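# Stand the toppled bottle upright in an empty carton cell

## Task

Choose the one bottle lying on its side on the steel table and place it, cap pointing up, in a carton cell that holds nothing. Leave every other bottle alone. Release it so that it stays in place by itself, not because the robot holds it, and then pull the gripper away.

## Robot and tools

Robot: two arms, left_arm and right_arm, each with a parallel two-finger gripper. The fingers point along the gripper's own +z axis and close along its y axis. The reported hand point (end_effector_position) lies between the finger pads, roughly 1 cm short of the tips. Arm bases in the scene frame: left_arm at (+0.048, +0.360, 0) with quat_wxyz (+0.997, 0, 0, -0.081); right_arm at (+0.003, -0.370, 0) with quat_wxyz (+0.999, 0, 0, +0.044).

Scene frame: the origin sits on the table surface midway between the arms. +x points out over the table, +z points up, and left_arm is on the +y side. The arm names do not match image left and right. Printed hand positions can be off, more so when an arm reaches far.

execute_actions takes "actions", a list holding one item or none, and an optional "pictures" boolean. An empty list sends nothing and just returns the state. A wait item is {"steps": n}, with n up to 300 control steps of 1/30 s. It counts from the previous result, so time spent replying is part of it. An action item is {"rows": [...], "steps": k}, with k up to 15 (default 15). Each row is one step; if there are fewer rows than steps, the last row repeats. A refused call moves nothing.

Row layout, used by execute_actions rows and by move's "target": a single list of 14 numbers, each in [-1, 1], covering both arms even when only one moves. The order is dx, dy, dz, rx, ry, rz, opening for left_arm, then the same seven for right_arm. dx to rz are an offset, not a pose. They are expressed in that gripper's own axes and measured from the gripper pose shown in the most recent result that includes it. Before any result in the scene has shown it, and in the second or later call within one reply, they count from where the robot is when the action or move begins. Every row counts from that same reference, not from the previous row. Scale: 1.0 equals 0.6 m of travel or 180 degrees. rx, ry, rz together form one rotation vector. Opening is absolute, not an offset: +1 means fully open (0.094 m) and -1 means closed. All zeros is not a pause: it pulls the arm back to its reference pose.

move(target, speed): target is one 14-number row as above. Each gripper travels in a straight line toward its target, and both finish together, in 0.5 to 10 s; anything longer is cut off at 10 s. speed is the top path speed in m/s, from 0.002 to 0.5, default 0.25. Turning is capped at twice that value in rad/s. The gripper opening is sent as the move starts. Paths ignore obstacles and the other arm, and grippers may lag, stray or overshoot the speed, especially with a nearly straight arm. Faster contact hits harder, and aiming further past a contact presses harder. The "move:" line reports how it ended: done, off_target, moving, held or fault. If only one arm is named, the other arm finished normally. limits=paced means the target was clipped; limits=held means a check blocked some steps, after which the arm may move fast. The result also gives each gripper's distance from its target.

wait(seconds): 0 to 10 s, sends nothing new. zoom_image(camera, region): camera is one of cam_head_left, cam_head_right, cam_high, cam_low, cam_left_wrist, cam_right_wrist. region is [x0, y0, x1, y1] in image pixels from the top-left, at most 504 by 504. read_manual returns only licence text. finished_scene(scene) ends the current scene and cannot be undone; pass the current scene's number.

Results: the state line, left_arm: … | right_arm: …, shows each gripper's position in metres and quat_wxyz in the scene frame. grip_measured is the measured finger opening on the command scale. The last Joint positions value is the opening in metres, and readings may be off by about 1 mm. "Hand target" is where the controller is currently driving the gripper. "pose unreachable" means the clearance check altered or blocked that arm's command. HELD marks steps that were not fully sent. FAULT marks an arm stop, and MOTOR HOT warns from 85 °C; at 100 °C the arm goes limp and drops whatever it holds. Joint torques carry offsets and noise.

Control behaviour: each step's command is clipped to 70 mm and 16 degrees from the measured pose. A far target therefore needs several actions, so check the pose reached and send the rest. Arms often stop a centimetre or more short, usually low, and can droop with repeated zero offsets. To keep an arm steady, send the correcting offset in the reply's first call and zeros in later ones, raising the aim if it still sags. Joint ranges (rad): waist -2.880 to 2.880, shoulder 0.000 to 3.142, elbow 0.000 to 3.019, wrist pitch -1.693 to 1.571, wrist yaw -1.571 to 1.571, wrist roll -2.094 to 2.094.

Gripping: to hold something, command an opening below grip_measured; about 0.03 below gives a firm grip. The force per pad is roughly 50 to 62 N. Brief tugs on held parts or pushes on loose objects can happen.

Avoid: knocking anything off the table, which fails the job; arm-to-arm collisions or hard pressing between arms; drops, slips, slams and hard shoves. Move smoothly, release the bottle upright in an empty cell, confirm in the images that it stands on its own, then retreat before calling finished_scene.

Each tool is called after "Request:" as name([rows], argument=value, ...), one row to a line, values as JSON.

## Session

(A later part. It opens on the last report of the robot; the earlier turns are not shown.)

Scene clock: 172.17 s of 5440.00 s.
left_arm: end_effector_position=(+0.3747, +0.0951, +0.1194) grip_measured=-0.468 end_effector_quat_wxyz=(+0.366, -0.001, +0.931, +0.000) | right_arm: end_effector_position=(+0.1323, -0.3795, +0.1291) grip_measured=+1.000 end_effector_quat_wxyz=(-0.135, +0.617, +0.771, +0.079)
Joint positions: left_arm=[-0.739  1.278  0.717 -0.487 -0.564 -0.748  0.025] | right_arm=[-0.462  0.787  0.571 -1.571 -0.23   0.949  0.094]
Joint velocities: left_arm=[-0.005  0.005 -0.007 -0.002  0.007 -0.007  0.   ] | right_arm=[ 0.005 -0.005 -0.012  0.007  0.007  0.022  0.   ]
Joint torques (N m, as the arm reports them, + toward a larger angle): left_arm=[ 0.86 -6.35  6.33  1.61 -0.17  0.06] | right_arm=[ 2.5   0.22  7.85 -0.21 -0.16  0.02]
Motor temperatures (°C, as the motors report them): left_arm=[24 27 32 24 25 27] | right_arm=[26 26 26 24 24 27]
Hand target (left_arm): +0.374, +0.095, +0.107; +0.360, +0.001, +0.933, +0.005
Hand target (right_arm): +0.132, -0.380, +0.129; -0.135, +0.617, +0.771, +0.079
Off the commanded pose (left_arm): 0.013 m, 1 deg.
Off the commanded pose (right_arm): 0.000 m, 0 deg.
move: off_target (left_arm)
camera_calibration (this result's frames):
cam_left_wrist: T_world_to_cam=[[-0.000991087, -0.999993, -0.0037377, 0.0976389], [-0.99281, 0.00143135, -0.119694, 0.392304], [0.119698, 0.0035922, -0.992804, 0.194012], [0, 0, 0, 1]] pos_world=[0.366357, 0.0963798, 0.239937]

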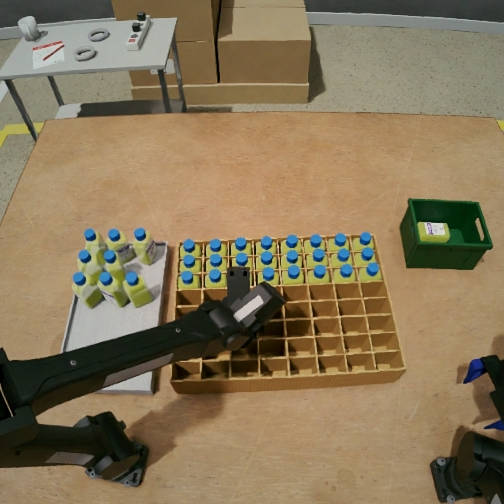

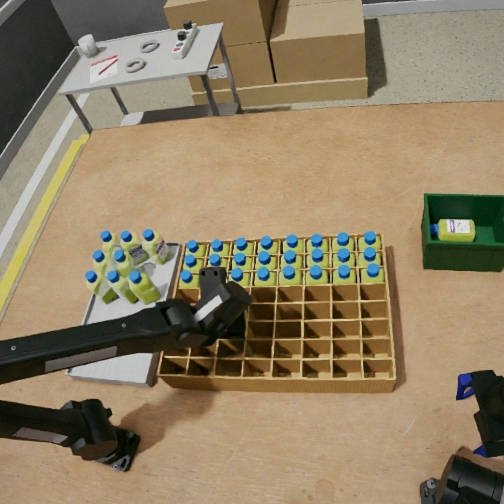

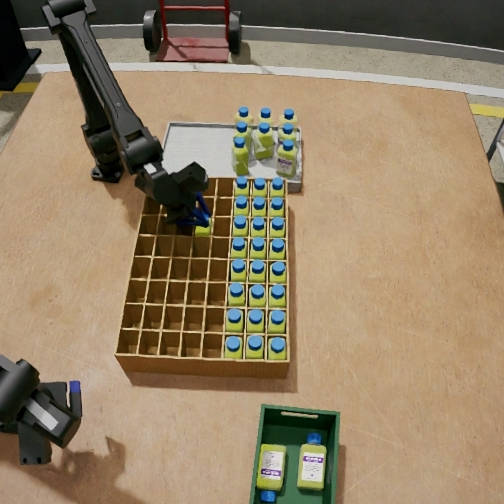

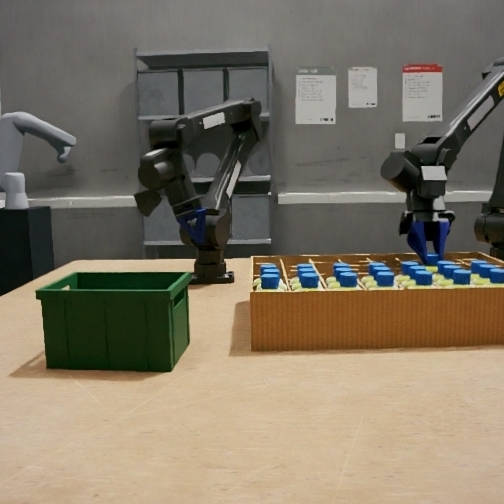

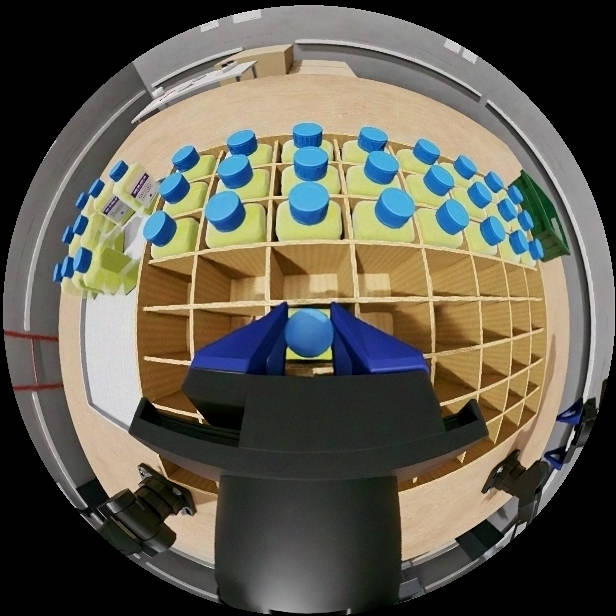

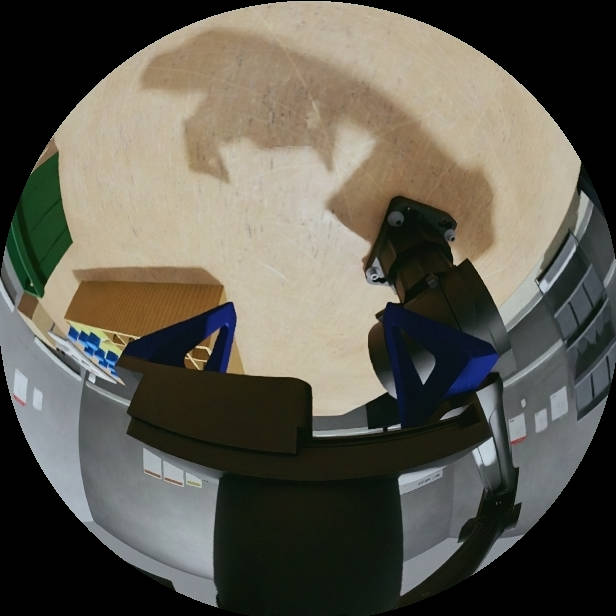

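Request:
move(target=[0.022,0,0.025,0,0,0,-0.5,0,0,0,0,0,0,1], speed=0.03)

Scene clock: 175.77 s of 5440.00 s.
left_arm: end_effector_position=(+0.3773, +0.0948, +0.1192) grip_measured=-0.468 end_effector_quat_wxyz=(+0.378, -0.006, +0.926, -0.005) | right_arm: end_effector_position=(+0.1323, -0.3795, +0.1291) grip_measured=+1.000 end_effector_quat_wxyz=(-0.135, +0.617, +0.771, +0.079)
Joint positions: left_arm=[-0.739  1.278  0.704 -0.447 -0.576 -0.746  0.025] | right_arm=[-0.462  0.787  0.571 -1.571 -0.23   0.949  0.094]
Joint velocities: left_arm=[-0.005 -0.005 -0.007  0.002 -0.007 -0.022 -0.001] | right_arm=[ 0.005  0.015 -0.017  0.002  0.022  0.007  0.   ]
Joint torques (N m, as the arm reports them, + toward a larger angle): left_arm=[ 0.63 -5.59  5.86  2.03  0.23  0.07] | right_arm=[ 2.51  0.07  7.86 -0.22 -0.15 -0.02]
Motor temperatures (°C, as the motors report them): left_arm=[24 27 32 24 25 27] | right_arm=[26 26 26 24 24 27]
Hand target (left_arm): +0.375, +0.095, +0.100; +0.366, -0.001, +0.931, +0.000
Hand target (right_arm): +0.132, -0.380, +0.129; -0.135, +0.617, +0.771, +0.079
Off the commanded pose (left_arm): 0.020 m, 2 deg.
Off the commanded pose (right_arm): 0.000 m, 0 deg.
move: off_target (left_arm)
camera_calibration (this result's frames):
cam_left_wrist: T_world_to_cam=[[0.00324817, -0.999953, 0.00915196, 0.0941484], [-0.989493, -0.00453678, -0.144507, 0.397071], [0.144542, -0.00858642, -0.989461, 0.184913], [0, 0, 0, 1]] pos_world=[0.365865, 0.0975331, 0.239482]

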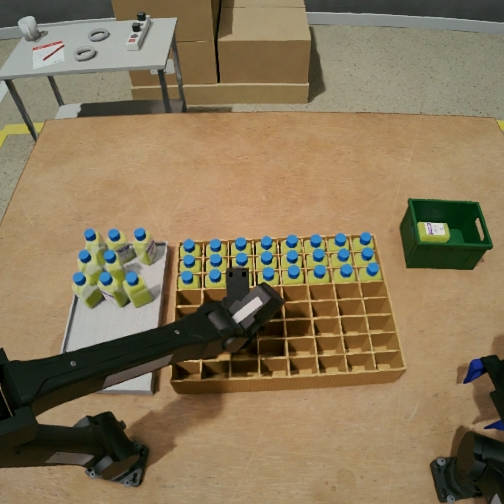

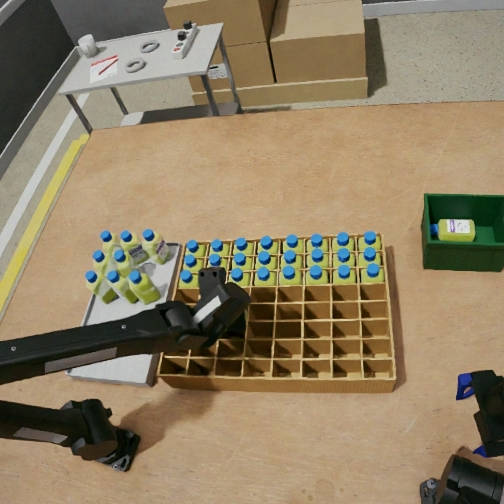

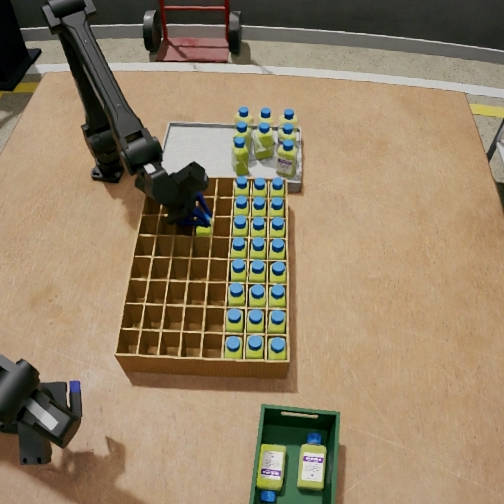

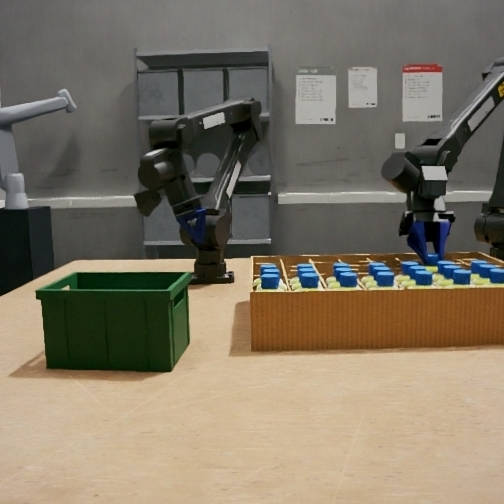

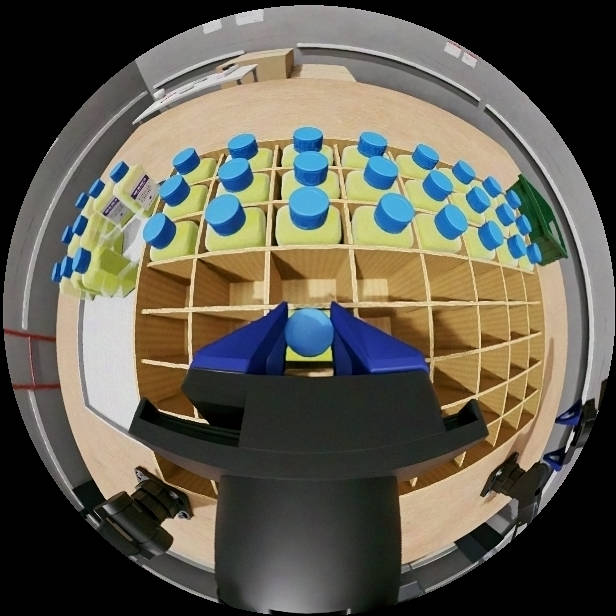

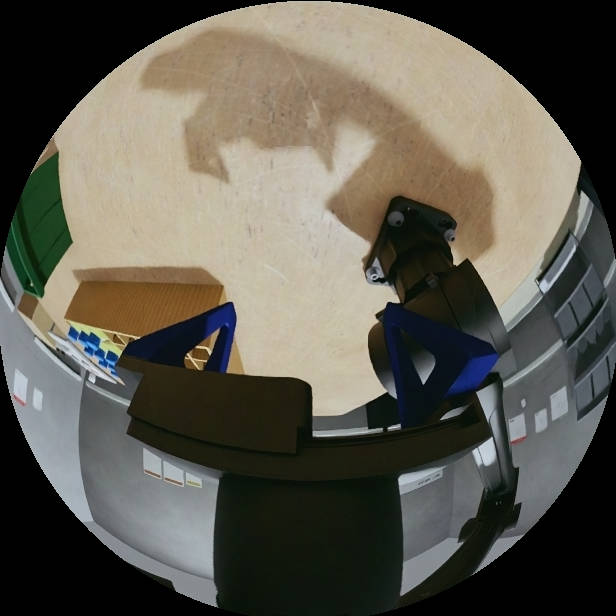

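Request:
move(target=[0,0,0,0,0,0,-0.2,0,0,0,0,0,0,1])

Request:
move(target=[0.12,0,-0.14,0,0,0,-0.2,0,0,0,0,0,0,1], speed=0.15)

Request:
zoom_image(camera="cam_high", region=[140, 130, 300, 290])

Scene clock: 179.40 s of 5440.00 s.
left_arm: end_effector_position=(+0.3771, +0.0953, +0.1191) grip_measured=-0.202 end_effector_quat_wxyz=(+0.378, -0.006, +0.926, -0.004) | right_arm: end_effector_position=(+0.1323, -0.3795, +0.1291) grip_measured=+1.000 end_effector_quat_wxyz=(-0.135, +0.617, +0.771, +0.079)
Joint positions: left_arm=[-0.739  1.277  0.702 -0.447 -0.578 -0.745  0.038] | right_arm=[-0.462  0.787  0.571 -1.571 -0.23   0.949  0.094]
Joint velocities: left_arm=[-0.015 -0.015  0.007 -0.012 -0.022  0.051 -0.002] | right_arm=[ 0.005 -0.005 -0.007 -0.002 -0.007  0.022  0.   ]
Joint torques (N m, as the arm reports them, + toward a larger angle): left_arm=[ 0.43 -8.8   7.15  0.87 -0.3   0.05] | right_arm=[ 2.42 -0.1   7.84 -0.12 -0.14  0.02]
Motor temperatures (°C, as the motors report them): left_arm=[24 27 31 24 25 27] | right_arm=[26 26 26 24 24 27]
Hand target (left_arm): +0.377, +0.095, +0.119; +0.377, -0.006, +0.926, -0.005
Hand target (right_arm): +0.132, -0.380, +0.129; -0.135, +0.617, +0.771, +0.079
Off the commanded pose (left_arm): 0.001 m, 0 deg.
Off the commanded pose (right_arm): 0.000 m, 0 deg.
move: done
camera_calibration (this result's frames):
cam_left_wrist: T_world_to_cam=[[0.00376623, -0.999963, 0.00778066, 0.0946598], [-0.989377, -0.00485685, -0.145289, 0.396995], [0.145322, -0.00715082, -0.989359, 0.184419], [0, 0, 0, 1]] pos_world=[0.365621, 0.0979032, 0.239399]

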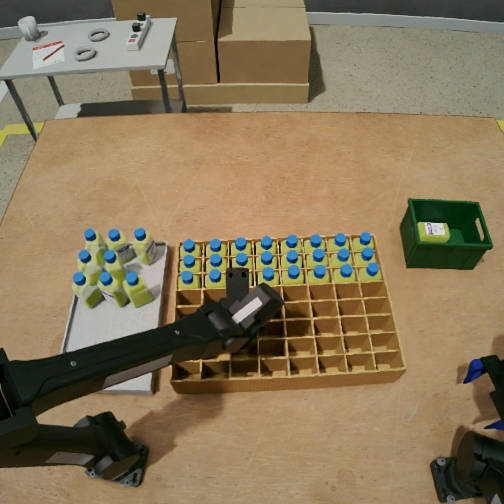

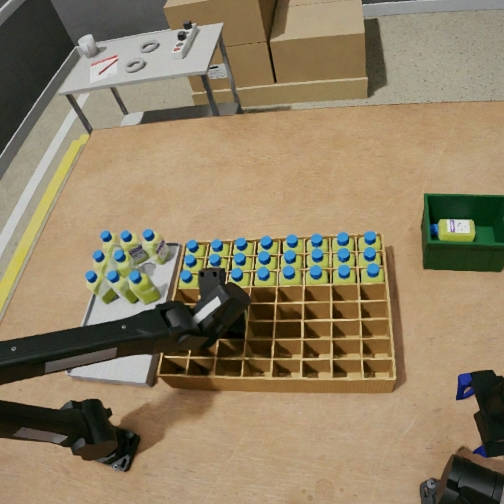

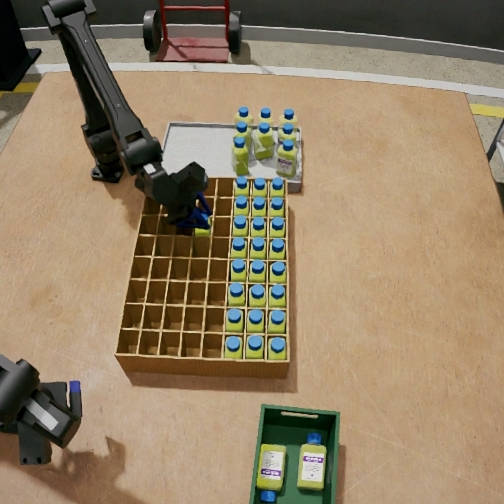

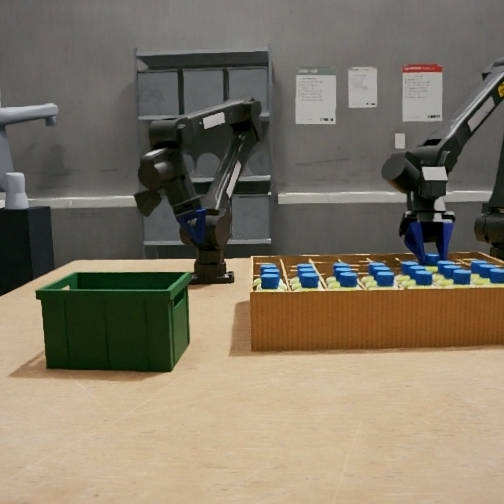

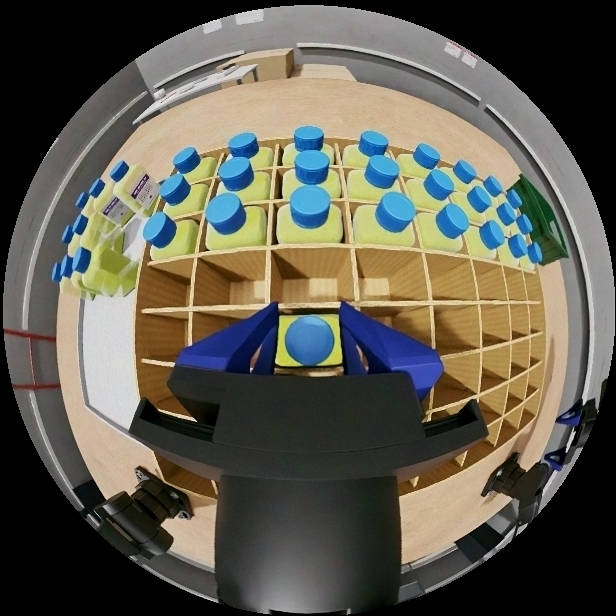

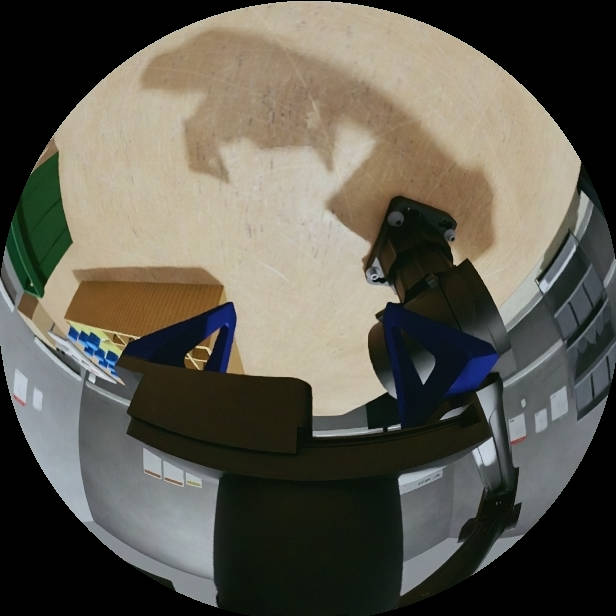

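Scene clock: 180.70 s of 5440.00 s.
left_arm: end_effector_position=(+0.2693, +0.0940, +0.1259) grip_measured=-0.202 end_effector_quat_wxyz=(+0.377, -0.001, +0.926, -0.003) | right_arm: end_effector_position=(+0.1323, -0.3795, +0.1291) grip_measured=+1.000 end_effector_quat_wxyz=(-0.135, +0.617, +0.771, +0.079)
Joint positions: left_arm=[-1.043  1.137  0.635 -0.728 -0.708 -1.081  0.038] | right_arm=[-0.462  0.787  0.571 -1.571 -0.23   0.949  0.094]
Joint velocities: left_arm=[-0.005  0.005 -0.007 -0.007  0.022 -0.037  0.   ] | right_arm=[ 0.015  0.005 -0.002 -0.007  0.037 -0.007  0.   ]
Joint torques (N m, as the arm reports them, + toward a larger angle): left_arm=[ 0.01 -7.01  7.3  -0.03 -0.69 -0.02] | right_arm=[ 2.34 -0.19  7.94 -0.09 -0.14 -0.01]
Motor temperatures (°C, as the motors report them): left_arm=[24 27 31 24 25 27] | right_arm=[26 26 26 24 24 27]
Hand target (left_arm): +0.267, +0.094, +0.129; +0.378, -0.006, +0.926, -0.006
Hand target (right_arm): +0.132, -0.380, +0.129; -0.135, +0.617, +0.771, +0.079
Off the commanded pose (left_arm): 0.004 m, 1 deg.
Off the commanded pose (right_arm): 0.000 m, 0 deg.
move: done
camera_calibration (this result's frames):
cam_left_wrist: T_world_to_cam=[[-0.00302696, -0.999994, 0.00174922, 0.0962817], [-0.989815, 0.00274717, -0.142336, 0.290343], [0.142331, -0.00216225, -0.989817, 0.20713], [0, 0, 0, 1]] pos_world=[0.258197, 0.0959313, 0.246179]

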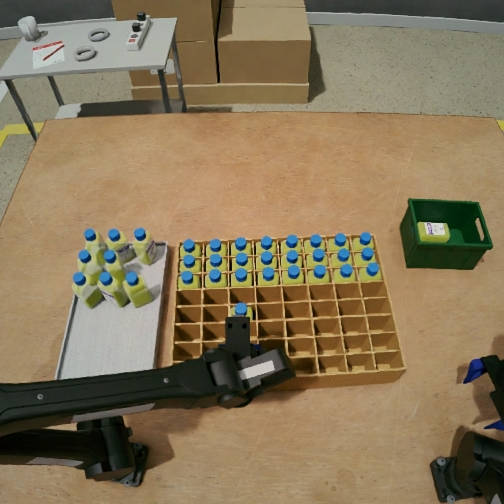

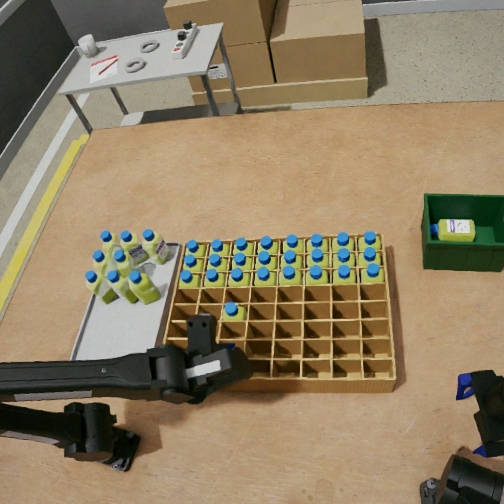

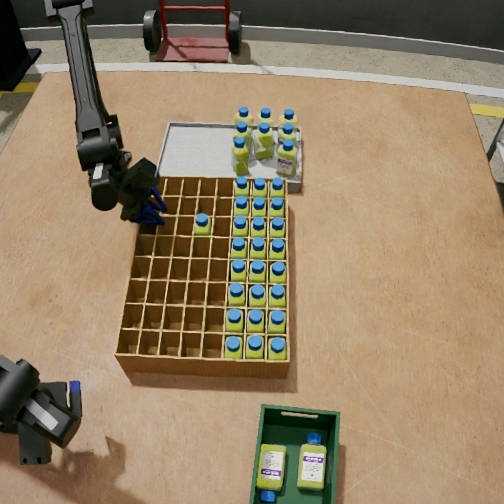

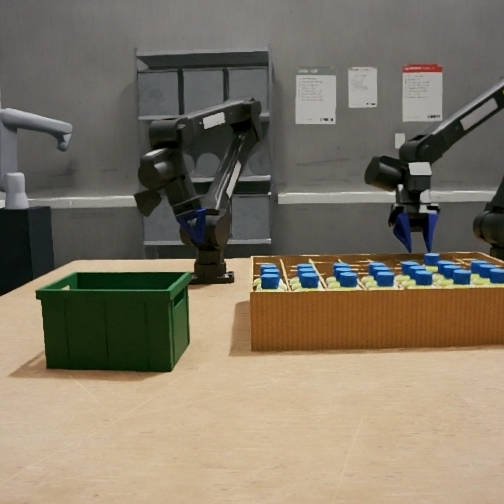

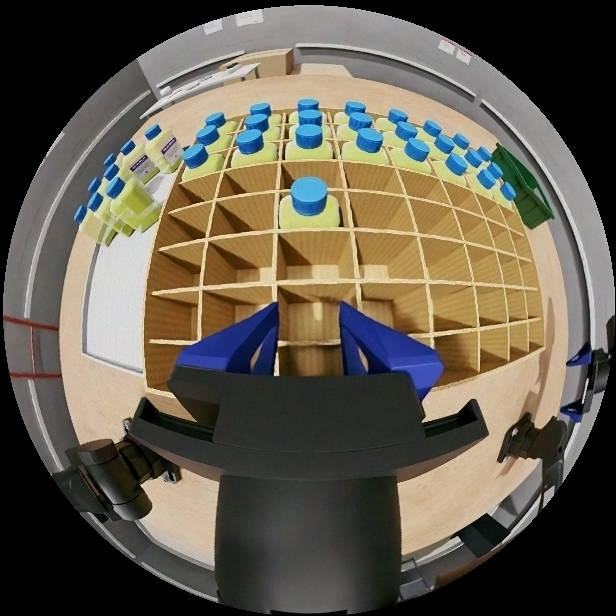

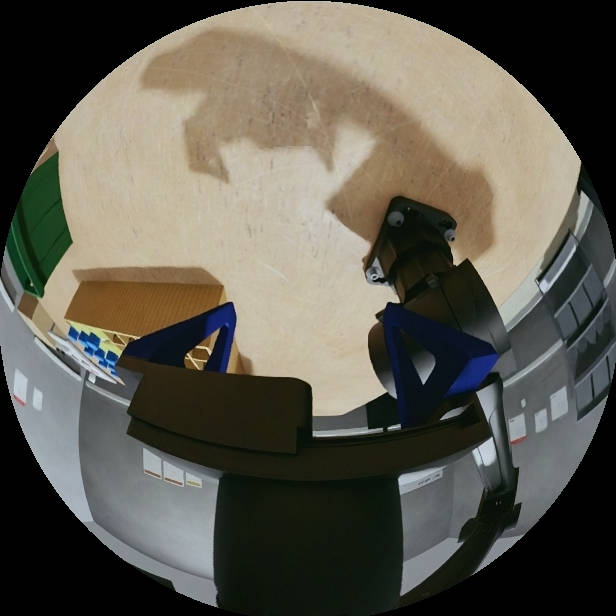

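Region (140, 130, 300, 290) of cam_high's 504x504 image, scaled by 3.150, with more detail than that image has.

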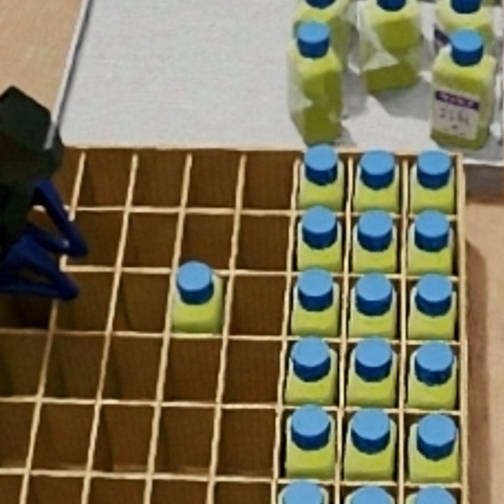

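Request:
move(target=[-0.1,0,-0.12,0,0,0,1,0,0,0,0,0,0,1])

Request:
finished_scene(scene=1)

Scene clock: 183.70 s of 5440.00 s.
left_arm: end_effector_position=(+0.2633, +0.1065, +0.2073) grip_measured=+1.000 end_effector_quat_wxyz=(+0.373, +0.002, +0.928, +0.008) | right_arm: end_effector_position=(+0.1323, -0.3795, +0.1291) grip_measured=+1.000 end_effector_quat_wxyz=(-0.135, +0.617, +0.771, +0.079)
Joint positions: left_arm=[-1.048  1.012  0.785 -1.034 -0.711 -1.09   0.094] | right_arm=[-0.462  0.787  0.571 -1.571 -0.23   0.949  0.094]
Joint velocities: left_arm=[-0.015 -0.015 -0.007  0.012 -0.007  0.007  0.   ] | right_arm=[-0.005 -0.015 -0.002  0.017 -0.022  0.051  0.   ]
Joint torques (N m, as the arm reports them, + toward a larger angle): left_arm=[-0.39 -5.   10.46 -0.09 -0.63 -0.13] | right_arm=[ 2.41 -0.14  7.94 -0.14 -0.16  0.01]
Motor temperatures (°C, as the motors report them): left_arm=[24 27 31 24 25 27] | right_arm=[26 26 26 24 24 27]
Hand target (left_arm): +0.262, +0.097, +0.220; +0.377, -0.001, +0.926, -0.003
Hand target (right_arm): +0.132, -0.380, +0.129; -0.135, +0.617, +0.771, +0.079
Off the commanded pose (left_arm): 0.017 m, 1 deg.
Off the commanded pose (right_arm): 0.000 m, 0 deg.
move: off_target (left_arm)
camera_calibration (this result's frames):
cam_left_wrist: T_world_to_cam=[[-0.000360277, -0.999786, -0.0207026, 0.112538], [-0.990816, 0.00315628, -0.135183, 0.294646], [0.135219, 0.0204638, -0.990604, 0.288232], [0, 0, 0, 1]] pos_world=[0.253006, 0.105686, 0.327685]

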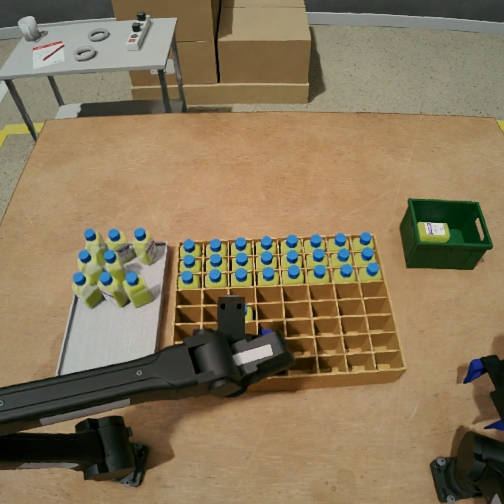

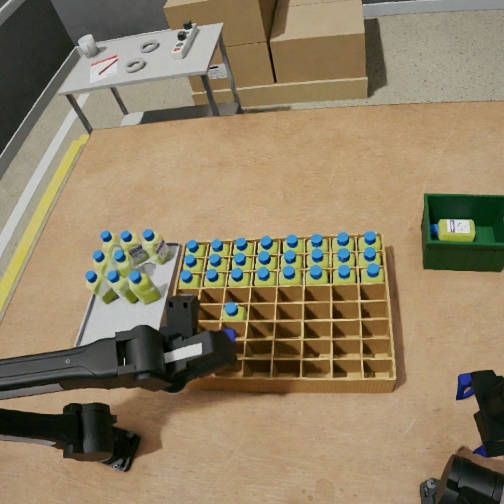

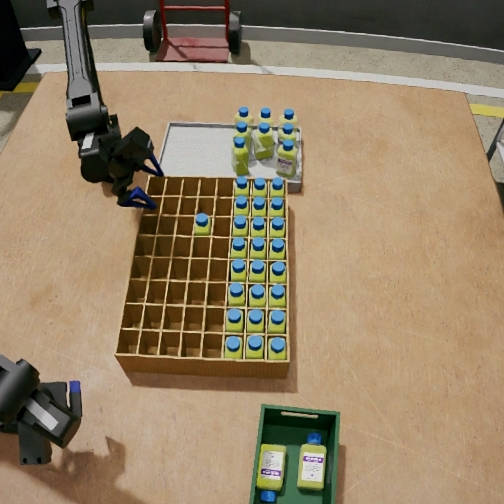

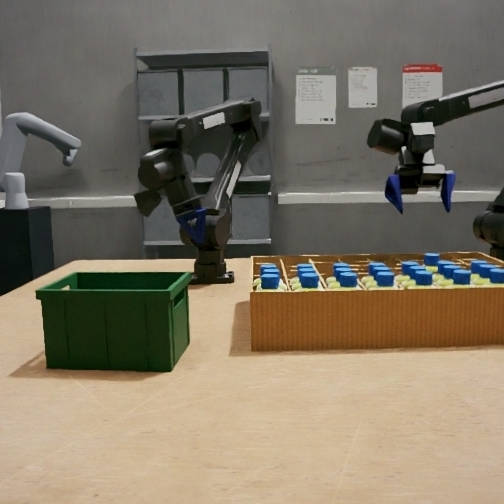

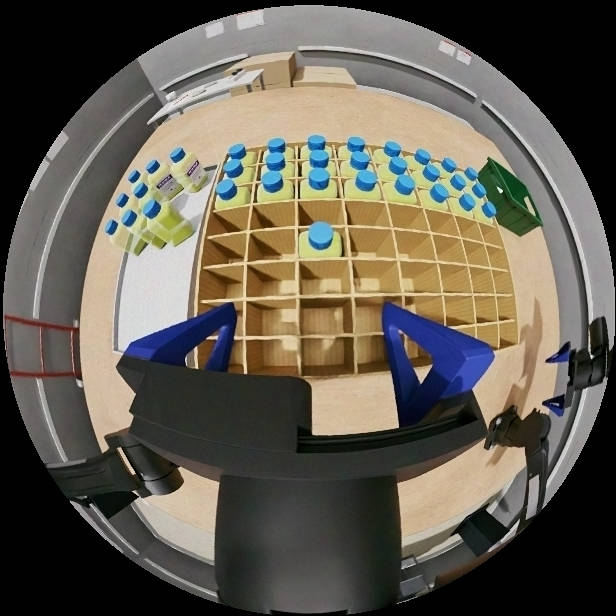

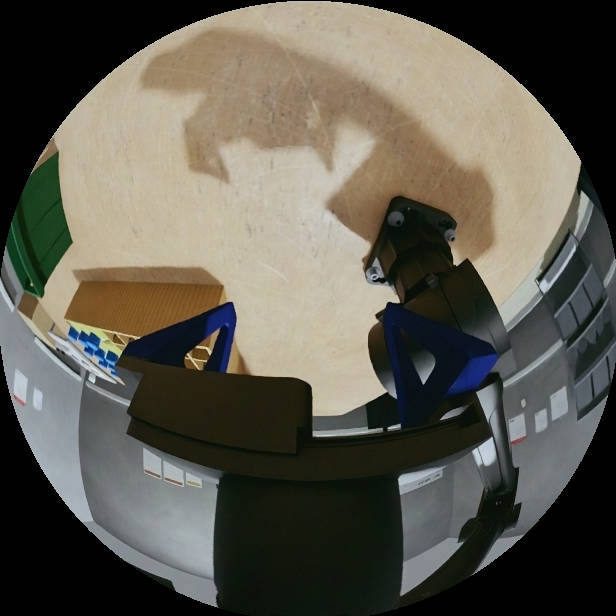

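The scene is finished: the task was done.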